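# Lay duct in covered trench, then close both covers

## Task

Place the duct inside the trench that has covers, then close both covers again. It only counts if everything stays put without a robot holding it at the end; release the duct and covers and move the arms away afterwards.

## Robot and tools

Robots: three identical i2rt Big YAM arms named arm1, arm2 and arm3. Each has six joints, a two-finger gripper and a wrist camera (arm1_cam_wrist, arm2_cam_wrist, arm3_cam_wrist). With joints 1 and 6 at 0 and the hand level and facing forward, the wrist camera rides on top of the hand looking toward the fingertips. The hand reaches roughly 1.0 m from the joint1 axis. A fixed room camera, cam_high, does not move with any arm. Loose objects may occasionally be nudged by an outside push.

Frames: one shared scene frame with its origin on the floor and +z up. The hand point is midway between the fingertips; the hand z axis runs along the fingers, and the fingers open and close along the hand y axis. Robot foot poses are not printed. Camera calibration (K, distortion, T_world_to_cam mapping scene frame to camera frame, pos_world) is given per camera in OpenCV style for 504x504 images; real cameras may differ by a few degrees and millimetres, and wrist camera poses also inherit joint reading errors.

execute_actions: argument actions is a list holding exactly one action or none. An action is an object keyed by robot name; each robot gets a joints object of absolute joint targets (not offsets), keyed by name. Allowed keys and ranges: joint1_rad -2.879 to 2.879 (base turn, positive counter-clockwise seen from above, 0 = direction the foot faces); joint2_rad 0 to 3.141 (shoulder, 0 = upper arm back and roughly level, positive lifts it up then forward); joint3_rad 0 to 3.019 (elbow, 0 = folded, positive opens); joint4_rad -1.692 to 1.57 (hand pitch, positive tips fingers up); joint5_rad -1.57 to 1.57 (sideways hand swing, positive to the arm's right); joint6_rad -2.094 to 2.094 (hand roll, positive clockwise seen from behind); gripper_m 0 to 0.093 metres of fingertip gap. Angles are radians. Completion tolerances: ±0.045, 0.14, 0.09, 0.055, 0.03, 0.035 rad and ±0.003 m. Each robot may name any subset of keys; omitted joints and robots may keep pushing toward earlier targets. All motions start together, each joint at its own speed, so the hand can sweep wide between postures; an action lasts at most 15 s. An unknown key or out-of-range value rejects the whole call and nothing moves. The optional cameras list (arm1_cam_wrist, arm2_cam_wrist, arm3_cam_wrist, cam_high or all; omitted/null/all gives all, [] gives none) picks which images come back, taken at the end; the pictures line lists them in order. An empty actions list just reports state and images.

wait: seconds from 0 to 10; commands nothing, returns state and images. zoom_image: camera name and region [x0, y0, x1, y1] in pixels of that camera's latest full image, at most 504 by 504, origin top-left. finished_scene: scene number (1 or 2); ends the scene irrevocably and reports success, then gives the next scene's task.

Result lines: joint_positions per robot; joint torques in arm joint order (whole drive output, with offsets, scale errors and noise, nonzero even in free air). joint_status tells how each commanded motion ended: off_target (resting away from target, maybe still pushing); contact_stop or time_out (target dropped, holds where it stopped, though after time_out a joint may keep a target within 0.375, 0.375, 0.113, 0.225, 0.075, 0.3 rad of its position and keep pushing; on_its_own lists that). "joint command not followed" with a cause line means the self/inter-arm collision check blocked that arm's joint targets (its gripper target still runs), shown as not_followed per joint; the arm may retry those targets on later actions. on_its_own reports uncommanded behaviour; its "held at" value is the held target, not the position. To relieve a push, command the joint to its reported position. Very small target changes may not move a joint. A stop reported in a result cancels later execute_actions, wait and finished_scene calls in the same reply.

Cautions: arms do not stop on contact and can push hard; sustained pushing or holding loads heats motors. MOTOR HOT appears at 85 °C; at 100 °C an OVER-TEMPERATURE FAULT drops that whole arm and marks unfinished keys limit_stop_at_motor_heat (resend the target). Heat partly carries into the next scene. Hard squeezes between two robots end the run; hard hits may too. The collision check can act late and ignores fingers, gripper housings and wrist cameras, and no line reports arm-to-arm contact. Do not knock anything out of the work area or onto the floor. Avoid drops, slips, slams and hard pushes. The robot keeps the last command while you think. Before finishing, make sure the duct rests in the trench, both covers are closed, grippers are open and arms are clear.

Each tool is called after ">>>" as a command line: name --argument value for each argument, lists and objects as JSON in quotes; but a table of rows of numbers goes row by row, as --pt "numbers of a row", without its own name.

## Session

I'll start by looking at the current state of the scene.

>>> execute_actions --actions '[]'

Scene clock: 0.00 s.
Joint torques (N m, as the arm reports them, + toward a larger angle): no reading
arm1.joint_positions: joint1_rad=-0.007 joint2_rad=+0.455 joint3_rad=+1.312 joint4_rad=-1.247 joint5_rad=+0.022 joint6_rad=+0.344 gripper_m=+0.094
arm1.joint_status: not commanded
arm1.hand: x=-0.7801 y=-0.0696 z=+1.4702 quat_wxyz=(-0.550, -0.145, -0.818, -0.083) (m; scene frame)
arm2.joint_positions: joint1_rad=-0.486 joint2_rad=+0.463 joint3_rad=+1.423 joint4_rad=-1.399 joint5_rad=+0.202 joint6_rad=-0.388 gripper_m=+0.095
arm2.joint_status: not commanded
arm2.hand: x=+0.1354 y=-0.4411 z=+1.3221 quat_wxyz=(-0.536, +0.506, -0.670, -0.091) (m; scene frame)
arm3.joint_positions: joint1_rad=-0.045 joint2_rad=+0.501 joint3_rad=+1.429 joint4_rad=-1.162 joint5_rad=+0.128 joint6_rad=+0.492 gripper_m=+0.095
arm3.joint_status: not commanded
arm3.hand: x=+0.7832 y=-0.0694 z=+1.5883 quat_wxyz=(-0.092, -0.745, +0.243, +0.615) (m; scene frame)
pictures: arm1_cam_wrist, arm2_cam_wrist, arm3_cam_wrist, cam_high
Images, in order (width x height): arm1_cam_wrist 504x504, arm2_cam_wrist 504x504, arm3_cam_wrist 504x504, cam_high 504x504.

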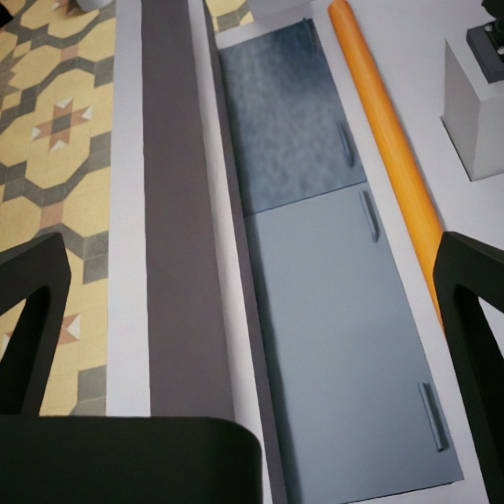

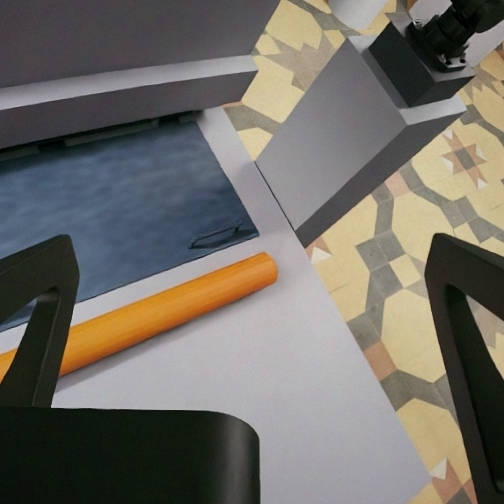

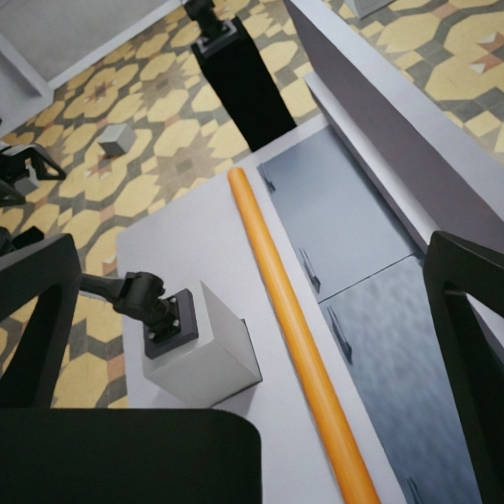

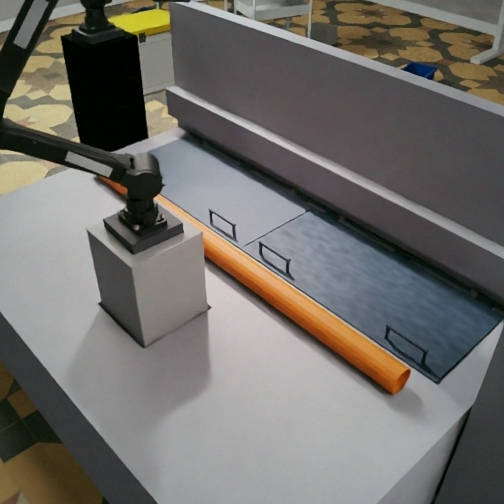

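>>> zoom_image --camera "cam_high" --region '[0, 0, 504, 504]'

>>> zoom_image --camera "cam_high" --region '[250, 200, 504, 420]'

>>> zoom_image --camera "cam_high" --region '[60, 0, 320, 260]'

Region (0, 0, 504, 504) of cam_high's 504x504 image, scaled by 1.000.

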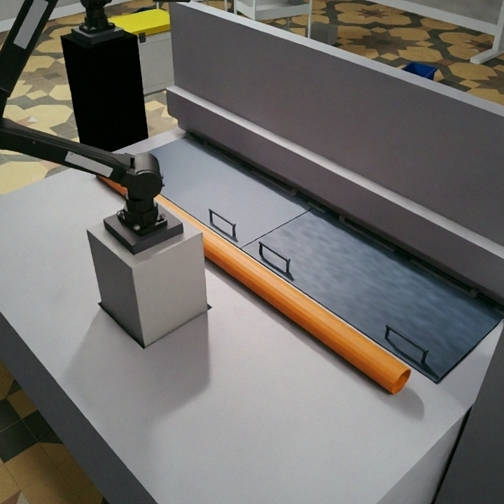

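Region (250, 200, 504, 420) of cam_high's 504x504 image, scaled by 1.984, with more detail than that image has; it fills the top 437 rows of this view, and the rest is white.

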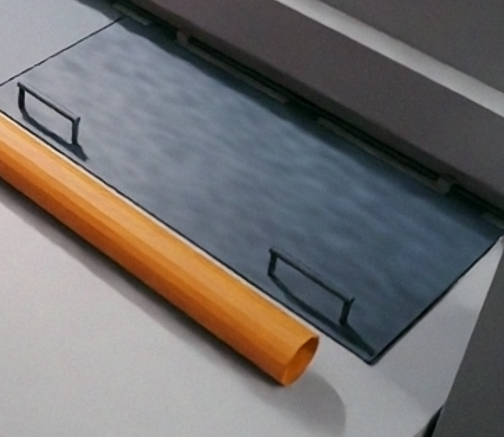

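Region (60, 0, 320, 260) of cam_high's 504x504 image, scaled by 1.938, with more detail than that image has.

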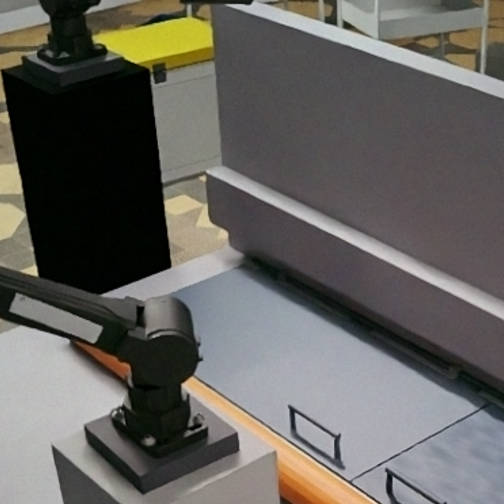

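>>> execute_actions --actions '[{"arm1": {"joints": {"joint2_rad": 0.955}}, "arm2": {"joints": {"joint3_rad": 0.923}}, "arm3": {"joints": {"joint4_rad": -1.65}}}]' --cameras '["cam_high"]'

Scene clock: 50.87 s.
Joint torques (N m, as the arm reports them, + toward a larger angle): arm1=[ 0.5  -5.66 11.08  2.04  0.2  -0.03] | arm2=[0.77 2.09 8.2  1.45 0.05 0.1 ] | arm3=[-0.04  5.01  6.78  1.48  0.05 -0.01]
arm1.joint_positions: joint1_rad=-0.007 joint2_rad=+0.960 joint3_rad=+1.312 joint4_rad=-1.247 joint5_rad=+0.022 joint6_rad=+0.344 gripper_m=+0.094
arm1.joint_status: all done
arm1.hand: x=-0.5969 y=-0.0702 z=+1.3364 quat_wxyz=(-0.328, -0.163, -0.929, -0.043) (m; scene frame)
arm2.joint_positions: joint1_rad=-0.486 joint2_rad=+0.463 joint3_rad=+0.913 joint4_rad=-1.399 joint5_rad=+0.202 joint6_rad=-0.388 gripper_m=+0.095
arm2.joint_status: all done
arm2.hand: x=+0.1599 y=-0.3993 z=+1.0814 quat_wxyz=(-0.322, +0.595, -0.737, -0.007) (m; scene frame)
arm3.joint_positions: joint1_rad=-0.045 joint2_rad=+0.501 joint3_rad=+1.429 joint4_rad=-1.641 joint5_rad=+0.128 joint6_rad=+0.492 gripper_m=+0.095
arm3.joint_status: all done
arm3.hand: x=+0.8359 y=-0.0715 z=+1.4848 quat_wxyz=(-0.038, -0.869, +0.263, +0.418) (m; scene frame)
pictures: cam_high
Images, in order (width x height): cam_high 504x504.

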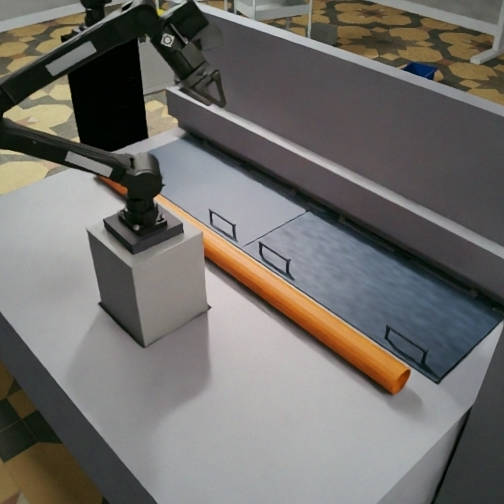

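>>> execute_actions --actions '[{"arm1": {"joints": {"joint1_rad": -0.313, "joint2_rad": 2.157, "joint3_rad": 0.754, "joint4_rad": -0.168, "joint5_rad": 0.0, "joint6_rad": -0.309}}, "arm2": {"joints": {"joint1_rad": 0.252, "joint2_rad": 2.15, "joint3_rad": 0.70, "joint4_rad": -0.12, "joint5_rad": 0.0, "joint6_rad": 1.778}}, "arm3": {"joints": {"joint1_rad": 0.205, "joint2_rad": 2.2525, "joint3_rad": 0.7645, "joint4_rad": -0.083, "joint5_rad": 0.0, "joint6_rad": 0.21}}}]'

Scene clock: 129.43 s.
Joint torques (N m, as the arm reports them, + toward a larger angle): arm1=[  0.62 -15.32   1.29   0.94   0.07  -0.1 ] | arm2=[  0.38 -12.18   1.4    0.66  -0.06   0.12] | arm3=[  0.95 -15.76   0.41   0.83  -0.1   -0.08]
arm1.joint_positions: joint1_rad=-0.314 joint2_rad=+2.157 joint3_rad=+0.752 joint4_rad=-0.178 joint5_rad=+0.002 joint6_rad=-0.300 gripper_m=+0.094
arm1.joint_status: all done
arm1.hand: x=-0.6382 y=-0.1770 z=+0.7038 quat_wxyz=(+0.006, -0.002, -1.000, +0.003) (m; scene frame)
arm2.joint_positions: joint1_rad=+0.252 joint2_rad=+2.143 joint3_rad=+0.693 joint4_rad=-0.137 joint5_rad=+0.003 joint6_rad=+1.769 gripper_m=+0.095
arm2.joint_status: all done
arm2.hand: x=-0.0345 y=-0.2293 z=+0.5397 quat_wxyz=(-0.005, +0.003, -1.000, +0.004) (m; scene frame)
arm3.joint_positions: joint1_rad=+0.195 joint2_rad=+2.251 joint3_rad=+0.763 joint4_rad=-0.094 joint5_rad=+0.002 joint6_rad=+0.220 gripper_m=+0.095
arm3.joint_status: all done
arm3.hand: x=+0.6347 y=-0.1690 z=+0.7232 quat_wxyz=(+0.001, -1.000, +0.008, -0.004) (m; scene frame)
pictures: arm1_cam_wrist, arm2_cam_wrist, arm3_cam_wrist, cam_high
camera_calibration (this result's frames):
arm1_cam_wrist: T_world_to_cam=[[0.0109704, -0.999886, 0.0104033, -0.174866], [-0.801006, -0.00255975, 0.59865, -0.927126], [-0.598555, -0.0149006, -0.800943, 0.307052], [0, 0, 0, 1]] pos_world=[-0.556928, -0.172644, 0.802775]
arm2_cam_wrist: T_world_to_cam=[[0.00630354, -0.999869, -0.0149372, -0.223557], [-0.821734, -0.0136915, 0.569707, -0.330629], [-0.569837, 0.00868327, -0.821712, 0.549496], [0, 0, 0, 1]] pos_world=[0.0428436, -0.232826, 0.63655]
arm3_cam_wrist: T_world_to_cam=[[0.00761778, 0.999929, 0.00920015, 0.160606], [0.815456, -0.011537, 0.578705, -0.93389], [0.57877, 0.00309387, -0.815485, 0.343568], [0, 0, 0, 1]] pos_world=[0.561476, -0.172432, 0.819144]
Images, in order (width x height): arm1_cam_wrist 504x504, arm2_cam_wrist 504x504, arm3_cam_wrist 504x504, cam_high 504x504.

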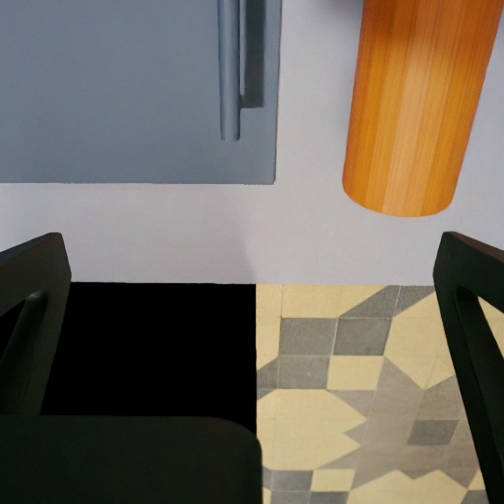

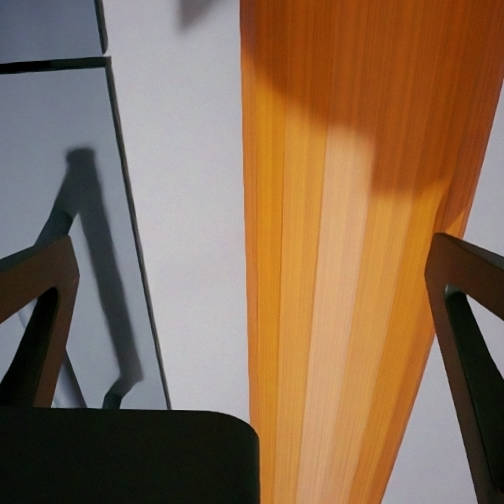

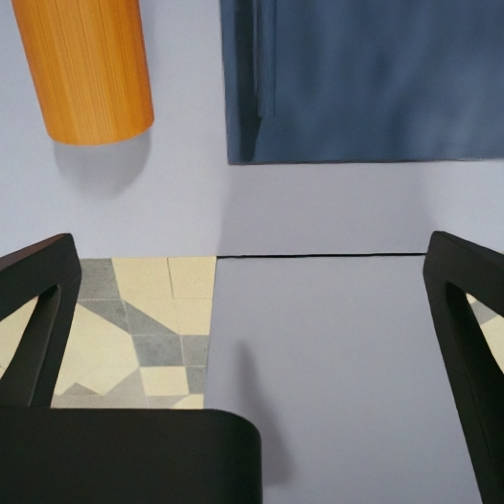

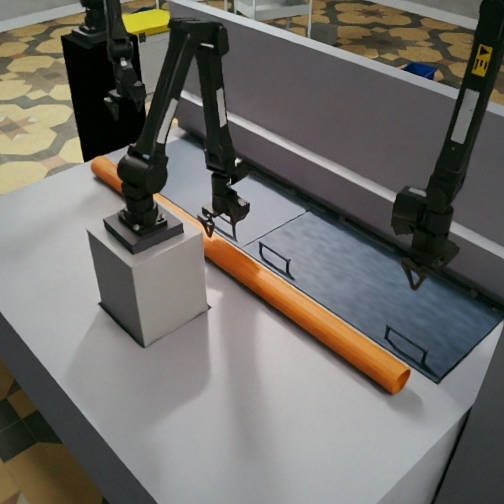

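>>> execute_actions --actions '[{"arm1": {"joints": {"joint1_rad": -0.014}}, "arm2": {"joints": {"joint2_rad": 1.9045, "joint3_rad": 0.651}}, "arm3": {"joints": {"joint5_rad": -0.5}}}]' --cameras '["cam_high"]'

Scene clock: 168.17 s.
Joint torques (N m, as the arm reports them, + toward a larger angle): arm1=[  0.05 -15.05   1.38   0.83   0.07  -0.09] | arm2=[  0.59 -11.62   2.83   0.87  -0.06   0.11] | arm3=[  1.   -15.72   0.35   0.85  -0.51  -0.11]
arm1.joint_positions: joint1_rad=-0.006 joint2_rad=+2.157 joint3_rad=+0.752 joint4_rad=-0.176 joint5_rad=+0.002 joint6_rad=-0.302 gripper_m=+0.094
arm1.joint_status: all done
arm1.hand: x=-0.6215 y=-0.0713 z=+0.7029 quat_wxyz=(+0.006, +0.152, -0.988, +0.004) (m; scene frame)
arm2.joint_positions: joint1_rad=+0.252 joint2_rad=+1.902 joint3_rad=+0.646 joint4_rad=-0.133 joint5_rad=+0.003 joint6_rad=+1.770 gripper_m=+0.095
arm2.joint_status: all done
arm2.hand: x=-0.0440 y=-0.1849 z=+0.6144 quat_wxyz=(+0.015, +0.003, -0.996, -0.093) (m; scene frame)
arm3.joint_positions: joint1_rad=+0.195 joint2_rad=+2.251 joint3_rad=+0.763 joint4_rad=-0.094 joint5_rad=-0.497 joint6_rad=+0.220 gripper_m=+0.095
arm3.joint_status: all done
arm3.hand: x=+0.6511 y=-0.2496 z=+0.7442 quat_wxyz=(-0.241, -0.969, +0.009, -0.056) (m; scene frame)
pictures: cam_high
Images, in order (width x height): cam_high 504x504.

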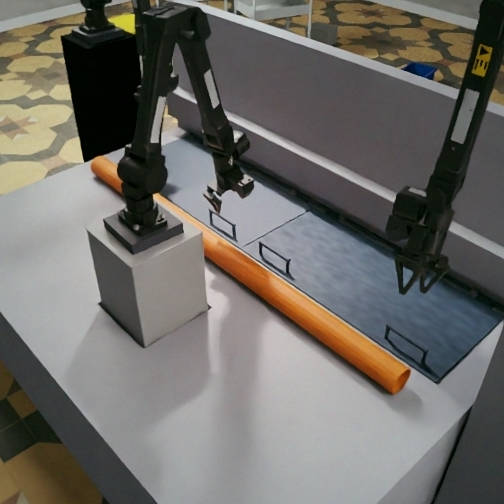

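>>> execute_actions --actions '[]'

Scene clock: 215.60 s.
Joint torques (N m, as the arm reports them, + toward a larger angle): arm1=[  0.04 -15.02   1.38   0.85   0.07  -0.09] | arm2=[  0.59 -11.81   2.72   0.97  -0.04   0.14] | arm3=[  0.91 -15.69   0.38   0.89  -0.51  -0.12]
arm1.joint_positions: joint1_rad=-0.006 joint2_rad=+2.157 joint3_rad=+0.752 joint4_rad=-0.176 joint5_rad=+0.002 joint6_rad=-0.302 gripper_m=+0.094
arm1.joint_status: all done
arm1.hand: x=-0.6215 y=-0.0713 z=+0.7029 quat_wxyz=(+0.006, +0.152, -0.988, +0.004) (m; scene frame)
arm2.joint_positions: joint1_rad=+0.252 joint2_rad=+1.902 joint3_rad=+0.646 joint4_rad=-0.133 joint5_rad=+0.003 joint6_rad=+1.770 gripper_m=+0.095
arm2.joint_status: all done
arm2.hand: x=-0.0440 y=-0.1849 z=+0.6144 quat_wxyz=(+0.015, +0.003, -0.996, -0.093) (m; scene frame)
arm3.joint_positions: joint1_rad=+0.195 joint2_rad=+2.251 joint3_rad=+0.763 joint4_rad=-0.094 joint5_rad=-0.497 joint6_rad=+0.220 gripper_m=+0.095
arm3.joint_status: all done
arm3.hand: x=+0.6511 y=-0.2496 z=+0.7442 quat_wxyz=(-0.241, -0.969, +0.009, -0.056) (m; scene frame)
pictures: arm1_cam_wrist, arm2_cam_wrist, arm3_cam_wrist, cam_high
camera_calibration (this result's frames):
arm1_cam_wrist: T_world_to_cam=[[0.315248, -0.948958, 0.00987639, 0.123792], [-0.761804, -0.246841, 0.598936, -0.906153], [-0.565927, -0.196337, -0.800736, 0.325205], [0, 0, 0, 1]] pos_world=[-0.545293, -0.0423525, 0.801908]
arm2_cam_wrist: T_world_to_cam=[[0.00158274, -0.978165, -0.207823, -0.055624], [-0.798298, -0.1264, 0.58885, -0.412053], [-0.602261, 0.164972, -0.781067, 0.607602], [0, 0, 0, 1]] pos_world=[0.0370824, -0.206731, 0.705656]
arm3_cam_wrist: T_world_to_cam=[[0.034584, 0.887466, -0.459574, 0.544082], [0.755613, 0.27775, 0.593214, -0.860019], [0.654104, -0.367776, -0.660975, 0.0947926], [0, 0, 0, 1]] pos_world=[0.569021, -0.209121, 0.822877]
Images, in order (width x height): arm1_cam_wrist 504x504, arm2_cam_wrist 504x504, arm3_cam_wrist 504x504, cam_high 504x504.

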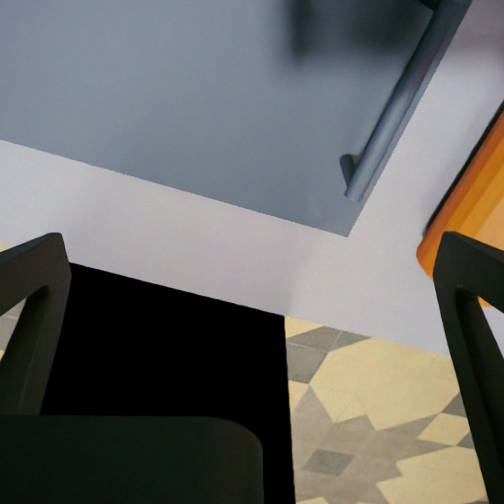

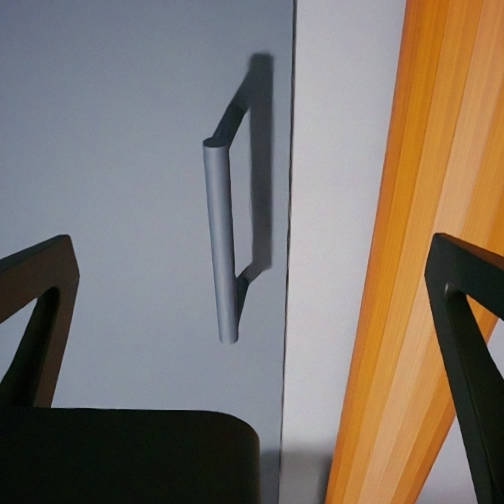

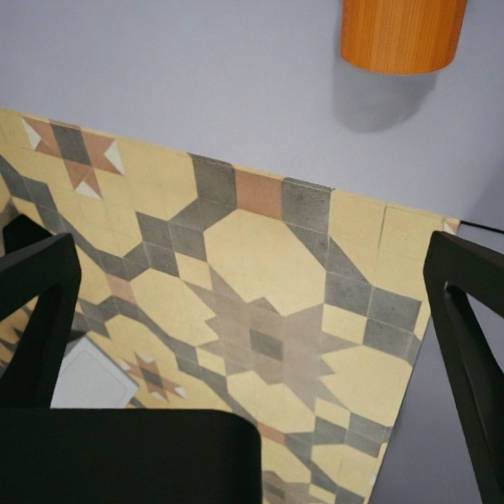

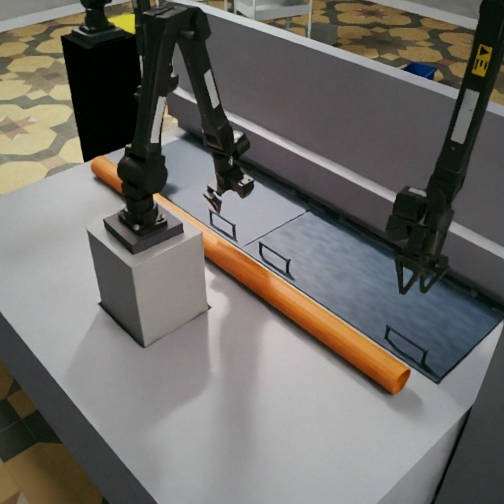

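>>> execute_actions --actions '[{"arm1": {"joints": {"joint1_rad": -0.275, "joint2_rad": 2.5996, "joint3_rad": 0.9555, "joint4_rad": 0.0733, "joint5_rad": 0.0, "joint6_rad": -0.271, "gripper_m": 0.06}}, "arm2": {"joints": {"joint1_rad": 0.207, "joint2_rad": 1.8997, "joint3_rad": 0.5435, "joint4_rad": -0.2146, "joint5_rad": 0.0, "joint6_rad": 1.735}}, "arm3": {"joints": {"joint1_rad": 0.162, "joint2_rad": 2.7103, "joint3_rad": 1.0434, "joint4_rad": 0.096, "joint5_rad": 0.0, "joint6_rad": 0.167, "gripper_m": 0.06}}}]'

Scene clock: 270.80 s.
Joint torques (N m, as the arm reports them, + toward a larger angle): arm1=[  1.37 -18.18  -0.7    0.65   0.08   0.06] | arm2=[  0.35 -10.97   2.15  -0.33  -0.06  -0.03] | arm3=[ -1.1  -19.32  -1.06   0.43   0.07  -0.09]
arm1.joint_positions: joint1_rad=-0.289 joint2_rad=+2.617 joint3_rad=+0.951 joint4_rad=+0.069 joint5_rad=+0.002 joint6_rad=-0.279 gripper_m=+0.060
arm1.joint_status: all done
arm1.hand: x=-0.6431 y=-0.1677 z=+0.5532 quat_wxyz=(+0.013, -0.001, -1.000, +0.001) (m; scene frame)
arm2.joint_positions: joint1_rad=+0.210 joint2_rad=+1.902 joint3_rad=+0.532 joint4_rad=-0.205 joint5_rad=+0.003 joint6_rad=+1.744 gripper_m=+0.095
arm2.joint_status: all done
arm2.hand: x=-0.0143 y=-0.2680 z=+0.5989 quat_wxyz=(-0.003, -0.006, -1.000, -0.002) (m; scene frame)
arm3.joint_positions: joint1_rad=+0.175 joint2_rad=+2.727 joint3_rad=+1.041 joint4_rad=+0.094 joint5_rad=-0.002 joint6_rad=+0.177 gripper_m=+0.060
arm3.joint_status: all done
arm3.hand: x=+0.6286 y=-0.1643 z=+0.5632 quat_wxyz=(+0.000, -1.000, -0.003, -0.010) (m; scene frame)
pictures: arm1_cam_wrist, arm2_cam_wrist, arm3_cam_wrist, cam_high
camera_calibration (this result's frames):
arm1_cam_wrist: T_world_to_cam=[[0.0147828, -0.999873, 0.00595682, -0.158958], [-0.792383, -0.00808118, 0.60997, -0.842485], [-0.609844, -0.0137371, -0.792402, 0.171892], [0, 0, 0, 1]] pos_world=[-0.560394, -0.163385, 0.651045]
arm2_cam_wrist: T_world_to_cam=[[-0.0112376, -0.999566, -0.0272469, -0.254319], [-0.820397, -0.00636212, 0.571758, -0.347609], [-0.571683, 0.0287785, -0.819969, 0.61433], [0, 0, 0, 1]] pos_world=[0.0631668, -0.2741, 0.695551]
arm3_cam_wrist: T_world_to_cam=[[-0.016079, 0.99985, 0.00643669, 0.173842], [0.808859, 0.00922271, 0.587931, -0.833948], [0.587783, 0.0146597, -0.808886, 0.209135], [0, 0, 0, 1]] pos_world=[0.554415, -0.169191, 0.658352]
Images, in order (width x height): arm1_cam_wrist 504x504, arm2_cam_wrist 504x504, arm3_cam_wrist 504x504, cam_high 504x504.

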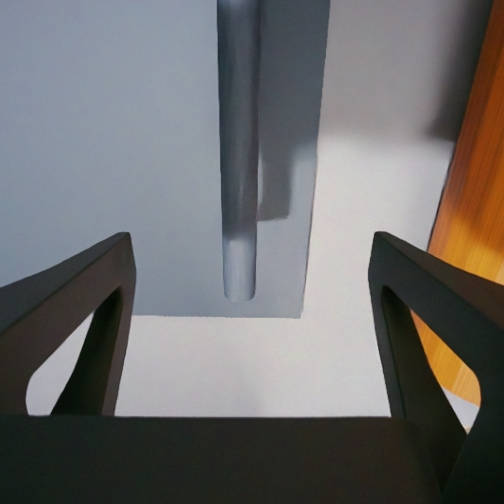

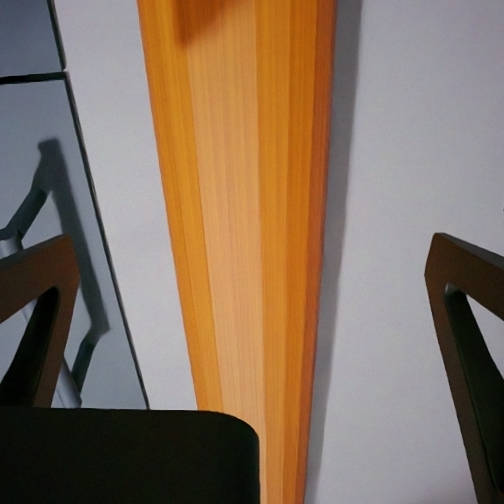

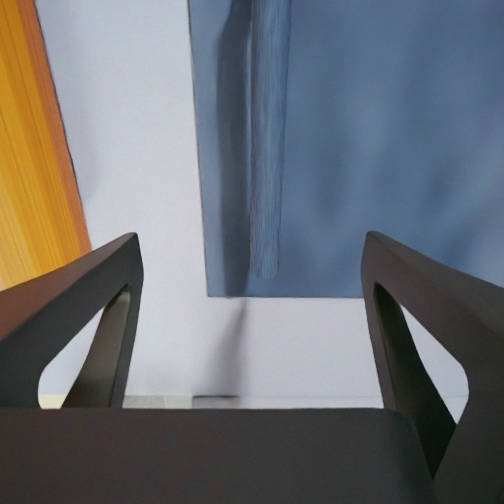

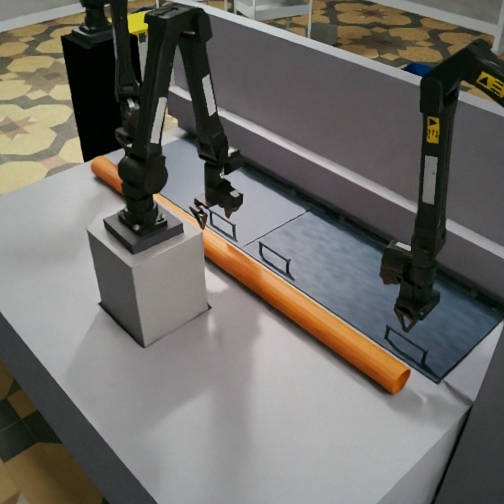

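>>> zoom_image --camera "arm1_cam_wrist" --region '[100, 100, 400, 400]'

>>> zoom_image --camera "arm3_cam_wrist" --region '[100, 100, 400, 400]'

Region (100, 100, 400, 400) of arm1_cam_wrist's 504x504 image, scaled by 1.680, with more detail than that image has.

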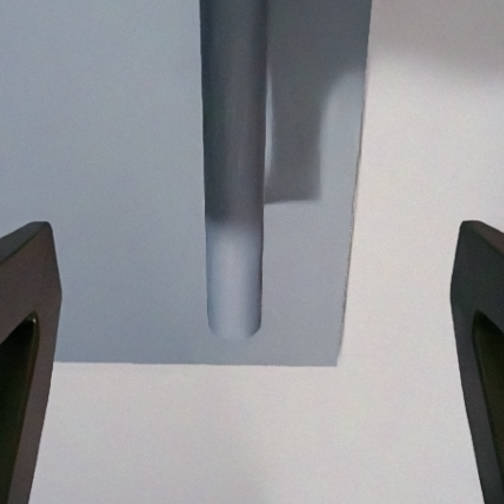

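Region (100, 100, 400, 400) of arm3_cam_wrist's 504x504 image, scaled by 1.680, with more detail than that image has.

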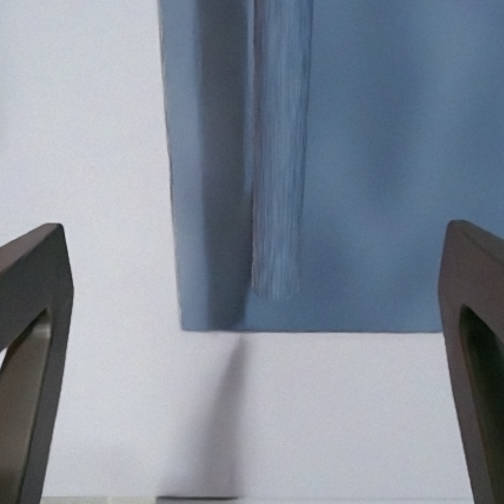

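>>> zoom_image --camera "arm2_cam_wrist" --region '[0, 0, 504, 504]'

Region (0, 0, 504, 504) of arm2_cam_wrist's 504x504 image, scaled by 1.000.

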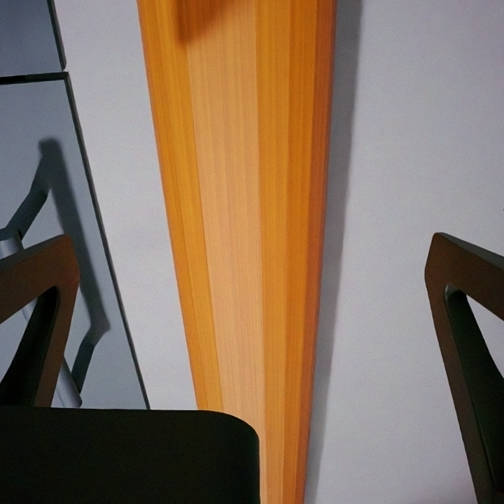

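>>> execute_actions --actions '[{"arm1": {"joints": {"joint2_rad": 2.689, "joint3_rad": 1.0075, "joint4_rad": 0.123, "gripper_m": 0.07}}, "arm2": {"joints": {"joint2_rad": 2.0916, "joint3_rad": 0.5603, "joint4_rad": -0.0395}}, "arm3": {"joints": {"joint2_rad": 2.823, "joint3_rad": 1.1305, "joint4_rad": 0.1335, "gripper_m": 0.07}}}]'

Scene clock: 336.93 s.
Joint torques (N m, as the arm reports them, + toward a larger angle): arm1=[  1.34 -16.7   -1.35   0.79   0.09   0.05] | arm2=[  0.73 -11.44   0.26   0.7   -0.07  -0.02] | arm3=[ -1.13 -17.44  -1.27   0.63   0.07  -0.09]
arm1.joint_positions: joint1_rad=-0.289 joint2_rad=+2.684 joint3_rad=+1.010 joint4_rad=+0.118 joint5_rad=+0.002 joint6_rad=-0.279 gripper_m=+0.070
arm1.joint_status: all done
arm1.hand: x=-0.6289 y=-0.1719 z=+0.5288 quat_wxyz=(-0.006, +0.000, -1.000, +0.007) (m; scene frame)
arm2.joint_positions: joint1_rad=+0.210 joint2_rad=+2.089 joint3_rad=+0.559 joint4_rad=-0.056 joint5_rad=+0.003 joint6_rad=+1.743 gripper_m=+0.095
arm2.joint_status: all done
arm2.hand: x=-0.0134 y=-0.2722 z=+0.5508 quat_wxyz=(-0.004, -0.005, -1.000, +0.004) (m; scene frame)
arm3.joint_positions: joint1_rad=+0.175 joint2_rad=+2.816 joint3_rad=+1.132 joint4_rad=+0.129 joint5_rad=-0.002 joint6_rad=+0.177 gripper_m=+0.070
arm3.joint_status: all done
arm3.hand: x=+0.6120 y=-0.1674 z=+0.5296 quat_wxyz=(-0.004, -1.000, -0.003, +0.009) (m; scene frame)
pictures: arm1_cam_wrist, arm2_cam_wrist, arm3_cam_wrist, cam_high
camera_calibration (this result's frames):
arm1_cam_wrist: T_world_to_cam=[[0.0146319, -0.999734, 0.0178035, -0.169647], [-0.815696, -0.00163668, 0.578478, -0.813224], [-0.578295, -0.0229864, -0.815504, 0.19162], [0, 0, 0, 1]] pos_world=[-0.550049, -0.166529, 0.62972]
arm2_cam_wrist: T_world_to_cam=[[-0.0108678, -0.999819, -0.0155969, -0.26629], [-0.821482, 0.0000338303, 0.570234, -0.316793], [-0.570131, 0.0190097, -0.821334, 0.573583], [0, 0, 0, 1]] pos_world=[0.0638835, -0.277135, 0.647596]
arm3_cam_wrist: T_world_to_cam=[[-0.0158848, 0.999874, 0.0000589823, 0.180205], [0.830334, 0.0131585, 0.557111, -0.796888], [0.55704, 0.00889855, -0.830438, 0.220979], [0, 0, 0, 1]] pos_world=[0.541451, -0.171662, 0.627454]
Images, in order (width x height): arm1_cam_wrist 504x504, arm2_cam_wrist 504x504, arm3_cam_wrist 504x504, cam_high 504x504.

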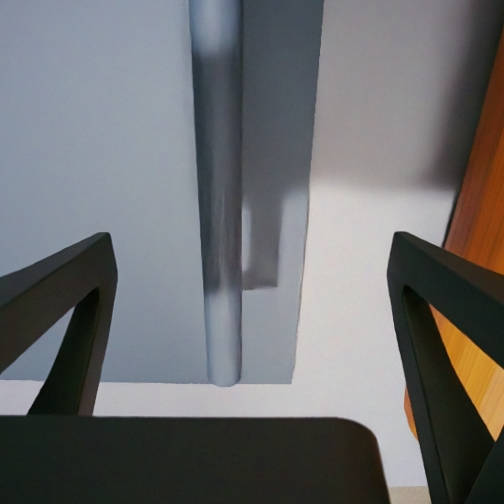

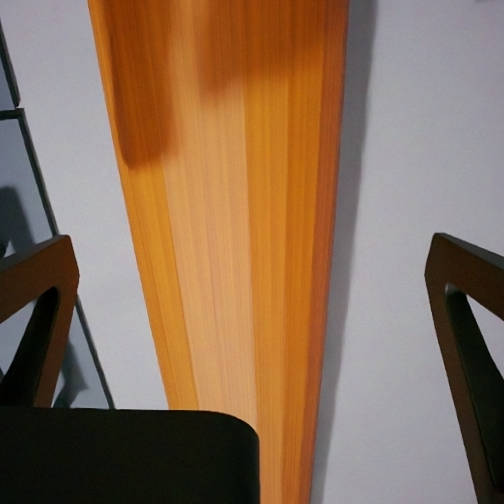

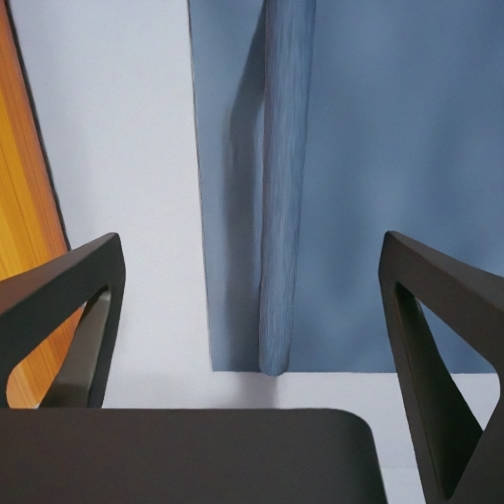

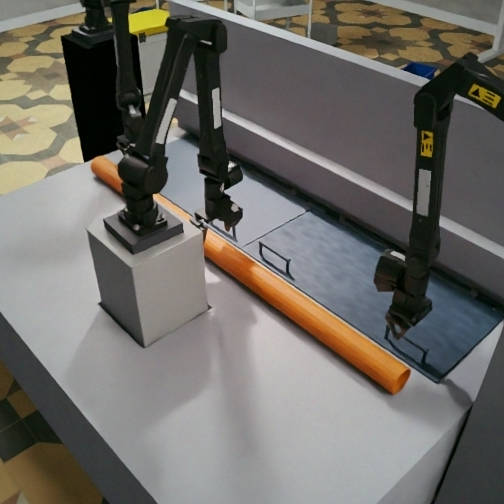

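>>> zoom_image --camera "arm2_cam_wrist" --region '[50, 150, 450, 350]'

Region (50, 150, 450, 350) of arm2_cam_wrist's 504x504 image, scaled by 1.260, with more detail than that image has.

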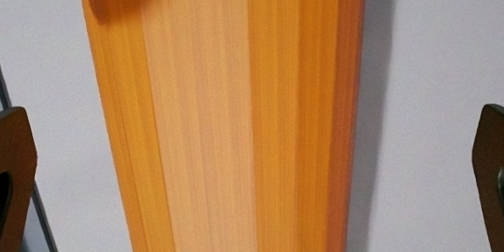

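>>> execute_actions --actions '[{"arm1": {"joints": {"joint2_rad": 2.789, "joint3_rad": 1.077, "joint4_rad": 0.142}}, "arm2": {"joints": {"joint2_rad": 2.19, "joint3_rad": 0.591, "joint4_rad": 0.039}}, "arm3": {"joints": {"joint2_rad": 2.921, "joint3_rad": 1.2085, "joint4_rad": 0.141}}}]'

Scene clock: 353.73 s.
Joint torques (N m, as the arm reports them, + toward a larger angle): arm1=[  1.38 -16.45  -1.5    0.58   0.09   0.05] | arm2=[  0.45 -11.25  -0.45   0.65  -0.05  -0.02] | arm3=[ -1.12 -17.84  -1.49   0.52   0.07  -0.08]
arm1.joint_positions: joint1_rad=-0.289 joint2_rad=+2.790 joint3_rad=+1.077 joint4_rad=+0.138 joint5_rad=+0.002 joint6_rad=-0.279 gripper_m=+0.070
arm1.joint_status: all done
arm1.hand: x=-0.6388 y=-0.1694 z=+0.4911 quat_wxyz=(+0.003, +0.000, -1.000, +0.004) (m; scene frame)
arm2.joint_positions: joint1_rad=+0.210 joint2_rad=+2.180 joint3_rad=+0.592 joint4_rad=+0.023 joint5_rad=+0.003 joint6_rad=+1.743 gripper_m=+0.095
arm2.joint_status: all done
arm2.hand: x=-0.0148 y=-0.2631 z=+0.5269 quat_wxyz=(-0.003, -0.005, -1.000, -0.007) (m; scene frame)
arm3.joint_positions: joint1_rad=+0.175 joint2_rad=+2.917 joint3_rad=+1.210 joint4_rad=+0.135 joint5_rad=-0.002 joint6_rad=+0.177 gripper_m=+0.070
arm3.joint_status: all done
arm3.hand: x=+0.6214 y=-0.1657 z=+0.4918 quat_wxyz=(-0.002, -1.000, -0.003, +0.000) (m; scene frame)
pictures: arm1_cam_wrist, arm2_cam_wrist, arm3_cam_wrist, cam_high
camera_calibration (this result's frames):
arm1_cam_wrist: T_world_to_cam=[[0.0147618, -0.999817, 0.0121579, -0.163443], [-0.804738, -0.00466316, 0.593611, -0.800462], [-0.593446, -0.0185467, -0.80466, 0.140963], [0, 0, 0, 1]] pos_world=[-0.558096, -0.164531, 0.590578]
arm2_cam_wrist: T_world_to_cam=[[-0.0104824, -0.99926, -0.0370084, -0.24609], [-0.81948, -0.0126239, 0.572969, -0.309096], [-0.573012, 0.0363337, -0.818741, 0.556213], [0, 0, 0, 1]] pos_world=[0.062839, -0.27002, 0.62339]
arm3_cam_wrist: T_world_to_cam=[[-0.0159463, 0.999868, 0.00305742, 0.177255], [0.820385, 0.0113356, 0.5717, -0.784911], [0.57159, 0.0116247, -0.820457, 0.170906], [0, 0, 0, 1]] pos_world=[0.549068, -0.170321, 0.588413]
Images, in order (width x height): arm1_cam_wrist 504x504, arm2_cam_wrist 504x504, arm3_cam_wrist 504x504, cam_high 504x504.

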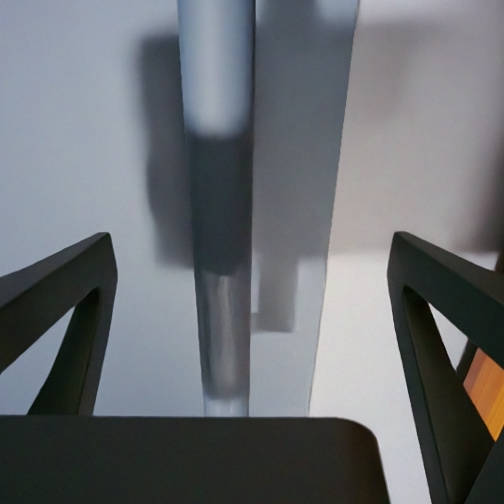

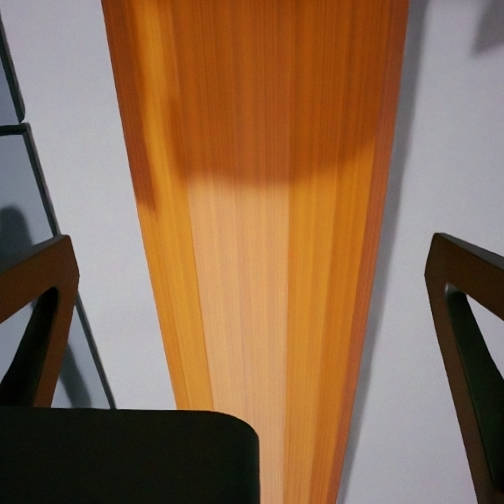

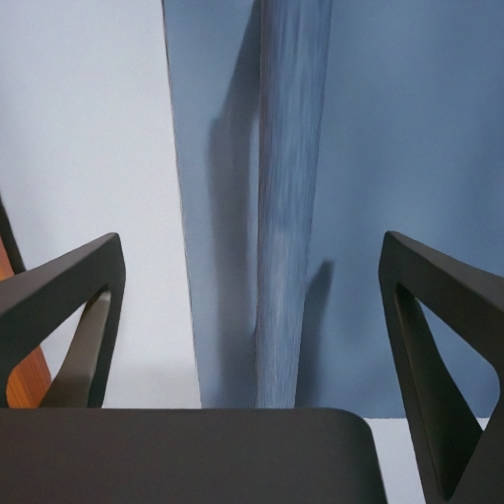

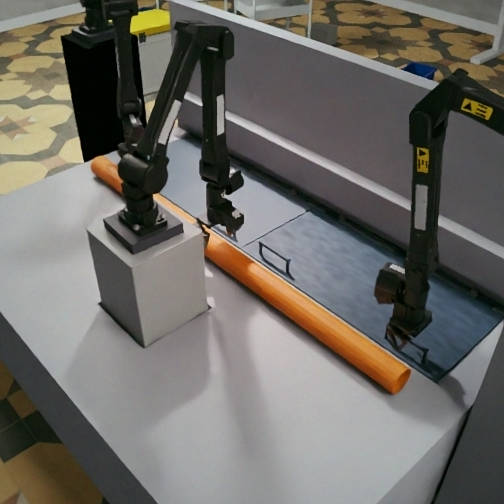

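>>> execute_actions --actions '[{"arm1": {"joints": {"gripper_m": 0.0}}, "arm2": {"joints": {"joint2_rad": 2.27, "joint3_rad": 0.6144, "joint4_rad": 0.091}}, "arm3": {"joints": {"gripper_m": 0.0}}}]'

Scene clock: 389.93 s.
Joint torques (N m, as the arm reports them, + toward a larger angle): arm1=[  0.83 -16.83  -1.42   0.7    0.5   -0.06] | arm2=[  0.08 -10.9   -0.62   0.63  -0.03  -0.04] | arm3=[ -0.13 -17.76  -1.4    0.6   -0.44  -0.06]
arm1.joint_positions: joint1_rad=-0.278 joint2_rad=+2.790 joint3_rad=+1.075 joint4_rad=+0.137 joint5_rad=-0.011 joint6_rad=-0.265 gripper_m=+0.010
arm1.joint_status: gripper_m off_target (ended at +0.010, target +0.000)
arm1.hand: x=-0.6384 y=-0.1636 z=+0.4909 quat_wxyz=(+0.003, -0.002, -1.000, -0.002) (m; scene frame)
arm2.joint_positions: joint1_rad=+0.210 joint2_rad=+2.260 joint3_rad=+0.615 joint4_rad=+0.076 joint5_rad=+0.003 joint6_rad=+1.743 gripper_m=+0.095
arm2.joint_status: all done
arm2.hand: x=-0.0144 y=-0.2647 z=+0.5053 quat_wxyz=(-0.003, -0.005, -1.000, -0.005) (m; scene frame)
arm3.joint_positions: joint1_rad=+0.162 joint2_rad=+2.918 joint3_rad=+1.209 joint4_rad=+0.135 joint5_rad=+0.010 joint6_rad=+0.174 gripper_m=+0.011
arm3.joint_status: gripper_m off_target (ended at +0.011, target +0.000)
arm3.hand: x=+0.6208 y=-0.1593 z=+0.4917 quat_wxyz=(+0.004, -1.000, +0.001, +0.001) (m; scene frame)
pictures: arm1_cam_wrist, arm2_cam_wrist, arm3_cam_wrist, cam_high
camera_calibration (this result's frames):
arm1_cam_wrist: T_world_to_cam=[[0.0116247, -0.999932, -0.000500173, -0.153421], [-0.805447, -0.00966009, 0.592589, -0.800785], [-0.592554, -0.00648578, -0.805505, 0.144067], [0, 0, 0, 1]] pos_world=[-0.557839, -0.160212, 0.590506]
arm2_cam_wrist: T_world_to_cam=[[-0.0104773, -0.999404, -0.0328768, -0.250687], [-0.819867, -0.0102368, 0.572463, -0.295502], [-0.572458, 0.0329524, -0.819271, 0.538105], [0, 0, 0, 1]] pos_world=[0.0631437, -0.271294, 0.601776]
arm3_cam_wrist: T_world_to_cam=[[-0.00639313, 0.999864, 0.0151967, 0.158927], [0.821208, -0.00342191, 0.570619, -0.786838], [0.570593, 0.0161277, -0.821075, 0.172691], [0, 0, 0, 1]] pos_world=[0.548638, -0.164383, 0.588361]
Images, in order (width x height): arm1_cam_wrist 504x504, arm2_cam_wrist 504x504, arm3_cam_wrist 504x504, cam_high 504x504.

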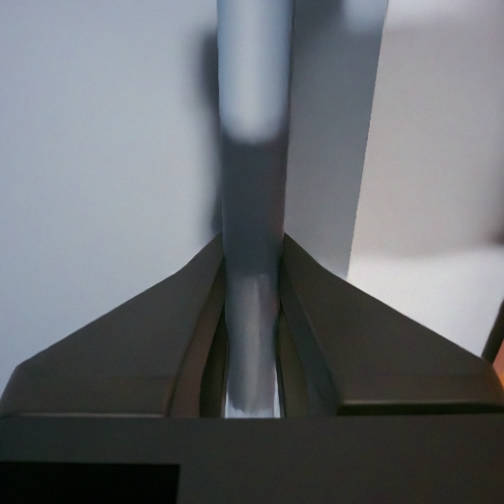

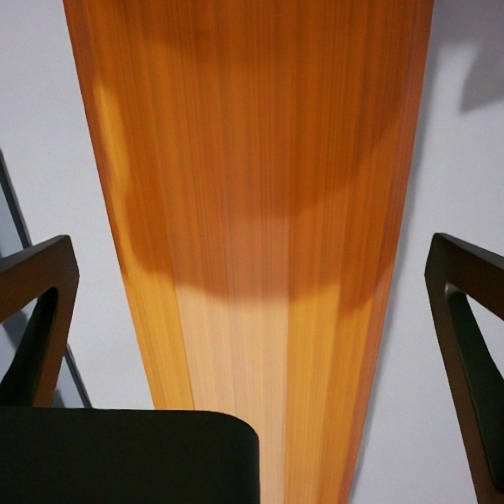

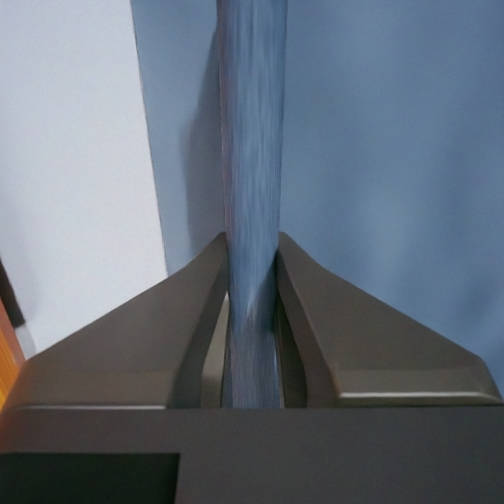

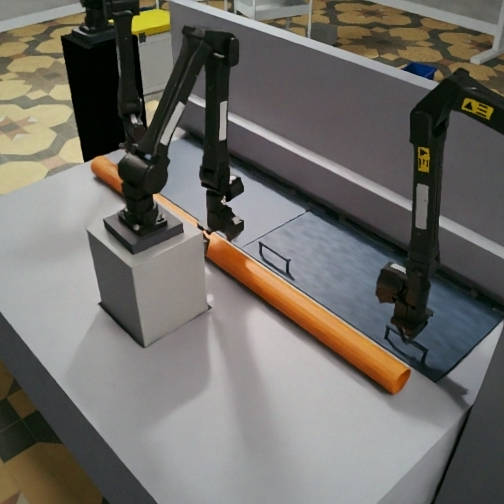

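>>> execute_actions --actions '[{"arm1": {"joints": {"joint1_rad": -0.2131, "joint2_rad": 2.5992, "joint3_rad": 0.9173, "joint4_rad": 0.1111, "joint5_rad": 0.0, "joint6_rad": -0.209}}, "arm2": {"joints": {"joint2_rad": 2.344, "joint3_rad": 0.642, "joint4_rad": 0.134}}, "arm3": {"joints": {"joint1_rad": 0.093, "joint2_rad": 2.7342, "joint3_rad": 1.0412, "joint4_rad": 0.1222, "joint5_rad": 0.0, "joint6_rad": 0.098}}}]'

Scene clock: 393.20 s.
Joint torques (N m, as the arm reports them, + toward a larger angle): arm1=[  2.13 -23.    -5.32  -0.45  -0.44   0.06] | arm2=[  0.29 -11.4   -0.86   0.67  -0.01  -0.01] | arm3=[ -2.4  -23.58  -4.97  -0.8    0.8   -0.19]
arm1.joint_positions: joint1_rad=-0.237 joint2_rad=+2.664 joint3_rad=+0.964 joint4_rad=+0.133 joint5_rad=+0.019 joint6_rad=-0.218 gripper_m=+0.010
arm1.joint_status: all done
arm1.hand: x=-0.6391 y=-0.1537 z=+0.5374 quat_wxyz=(+0.001, -0.005, -1.000, +0.013) (m; scene frame)
arm2.joint_positions: joint1_rad=+0.210 joint2_rad=+2.333 joint3_rad=+0.640 joint4_rad=+0.116 joint5_rad=+0.002 joint6_rad=+1.742 gripper_m=+0.095
arm2.joint_status: all done
arm2.hand: x=-0.0141 y=-0.2673 z=+0.4848 quat_wxyz=(-0.003, -0.005, -1.000, -0.001) (m; scene frame)
arm3.joint_positions: joint1_rad=+0.118 joint2_rad=+2.796 joint3_rad=+1.088 joint4_rad=+0.146 joint5_rad=-0.020 joint6_rad=+0.119 gripper_m=+0.011
arm3.joint_status: all done
arm3.hand: x=+0.6215 y=-0.1486 z=+0.5381 quat_wxyz=(-0.012, -1.000, -0.004, +0.004) (m; scene frame)
pictures: arm1_cam_wrist, arm2_cam_wrist, arm3_cam_wrist, cam_high
camera_calibration (this result's frames):
arm1_cam_wrist: T_world_to_cam=[[0.00518618, -0.999511, 0.03083, -0.164385], [-0.807622, 0.0139937, 0.589535, -0.824883], [-0.589678, -0.0279564, -0.807155, 0.180629], [0, 0, 0, 1]] pos_world=[-0.558828, -0.147712, 0.637161]
arm2_cam_wrist: T_world_to_cam=[[-0.00973144, -0.999634, -0.0252277, -0.257722], [-0.820135, -0.00645493, 0.572134, -0.282344], [-0.572088, 0.0262578, -0.819772, 0.52012], [0, 0, 0, 1]] pos_world=[0.0634861, -0.273107, 0.581416]
arm3_cam_wrist: T_world_to_cam=[[-0.0172241, 0.99973, -0.0156279, 0.170763], [0.824979, 0.0230407, 0.564693, -0.808989], [0.564901, -0.00316636, -0.825153, 0.2131], [0, 0, 0, 1]] pos_world=[0.54996, -0.151402, 0.635339]
Images, in order (width x height): arm1_cam_wrist 504x504, arm2_cam_wrist 504x504, arm3_cam_wrist 504x504, cam_high 504x504.

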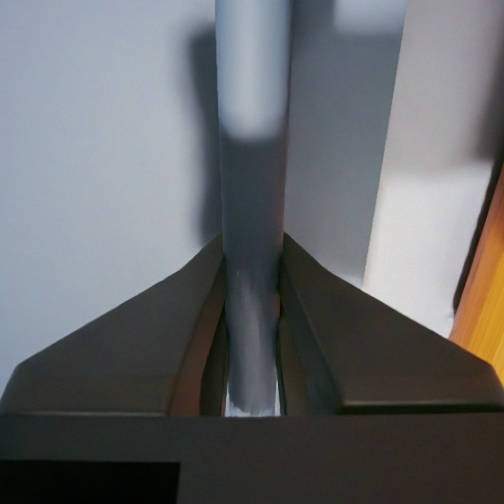

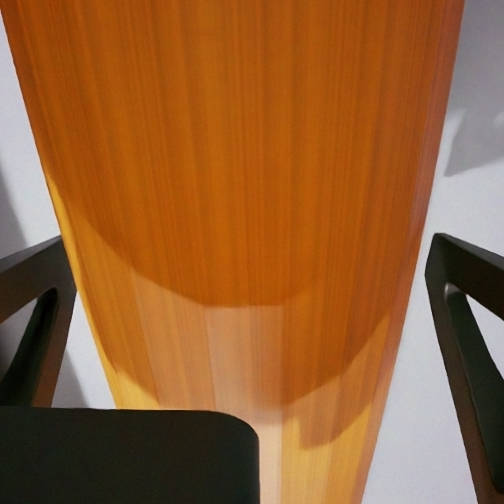

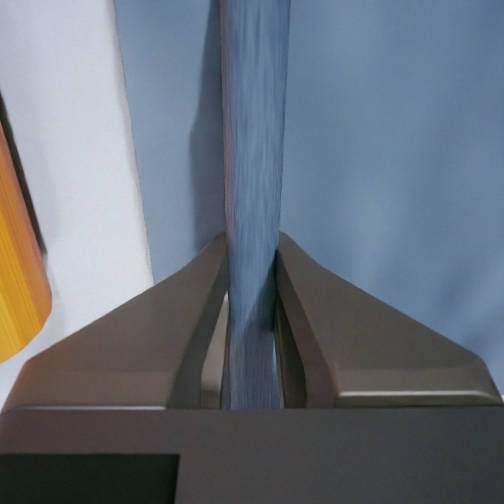

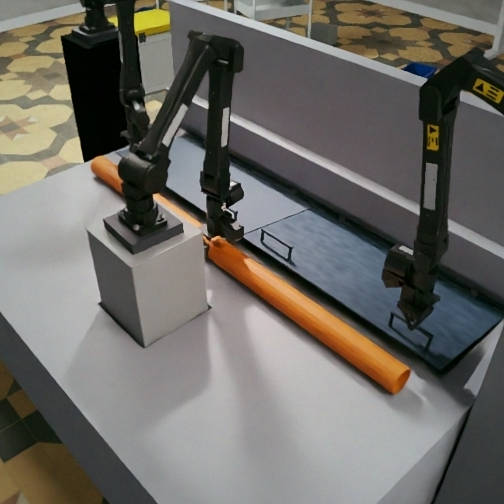

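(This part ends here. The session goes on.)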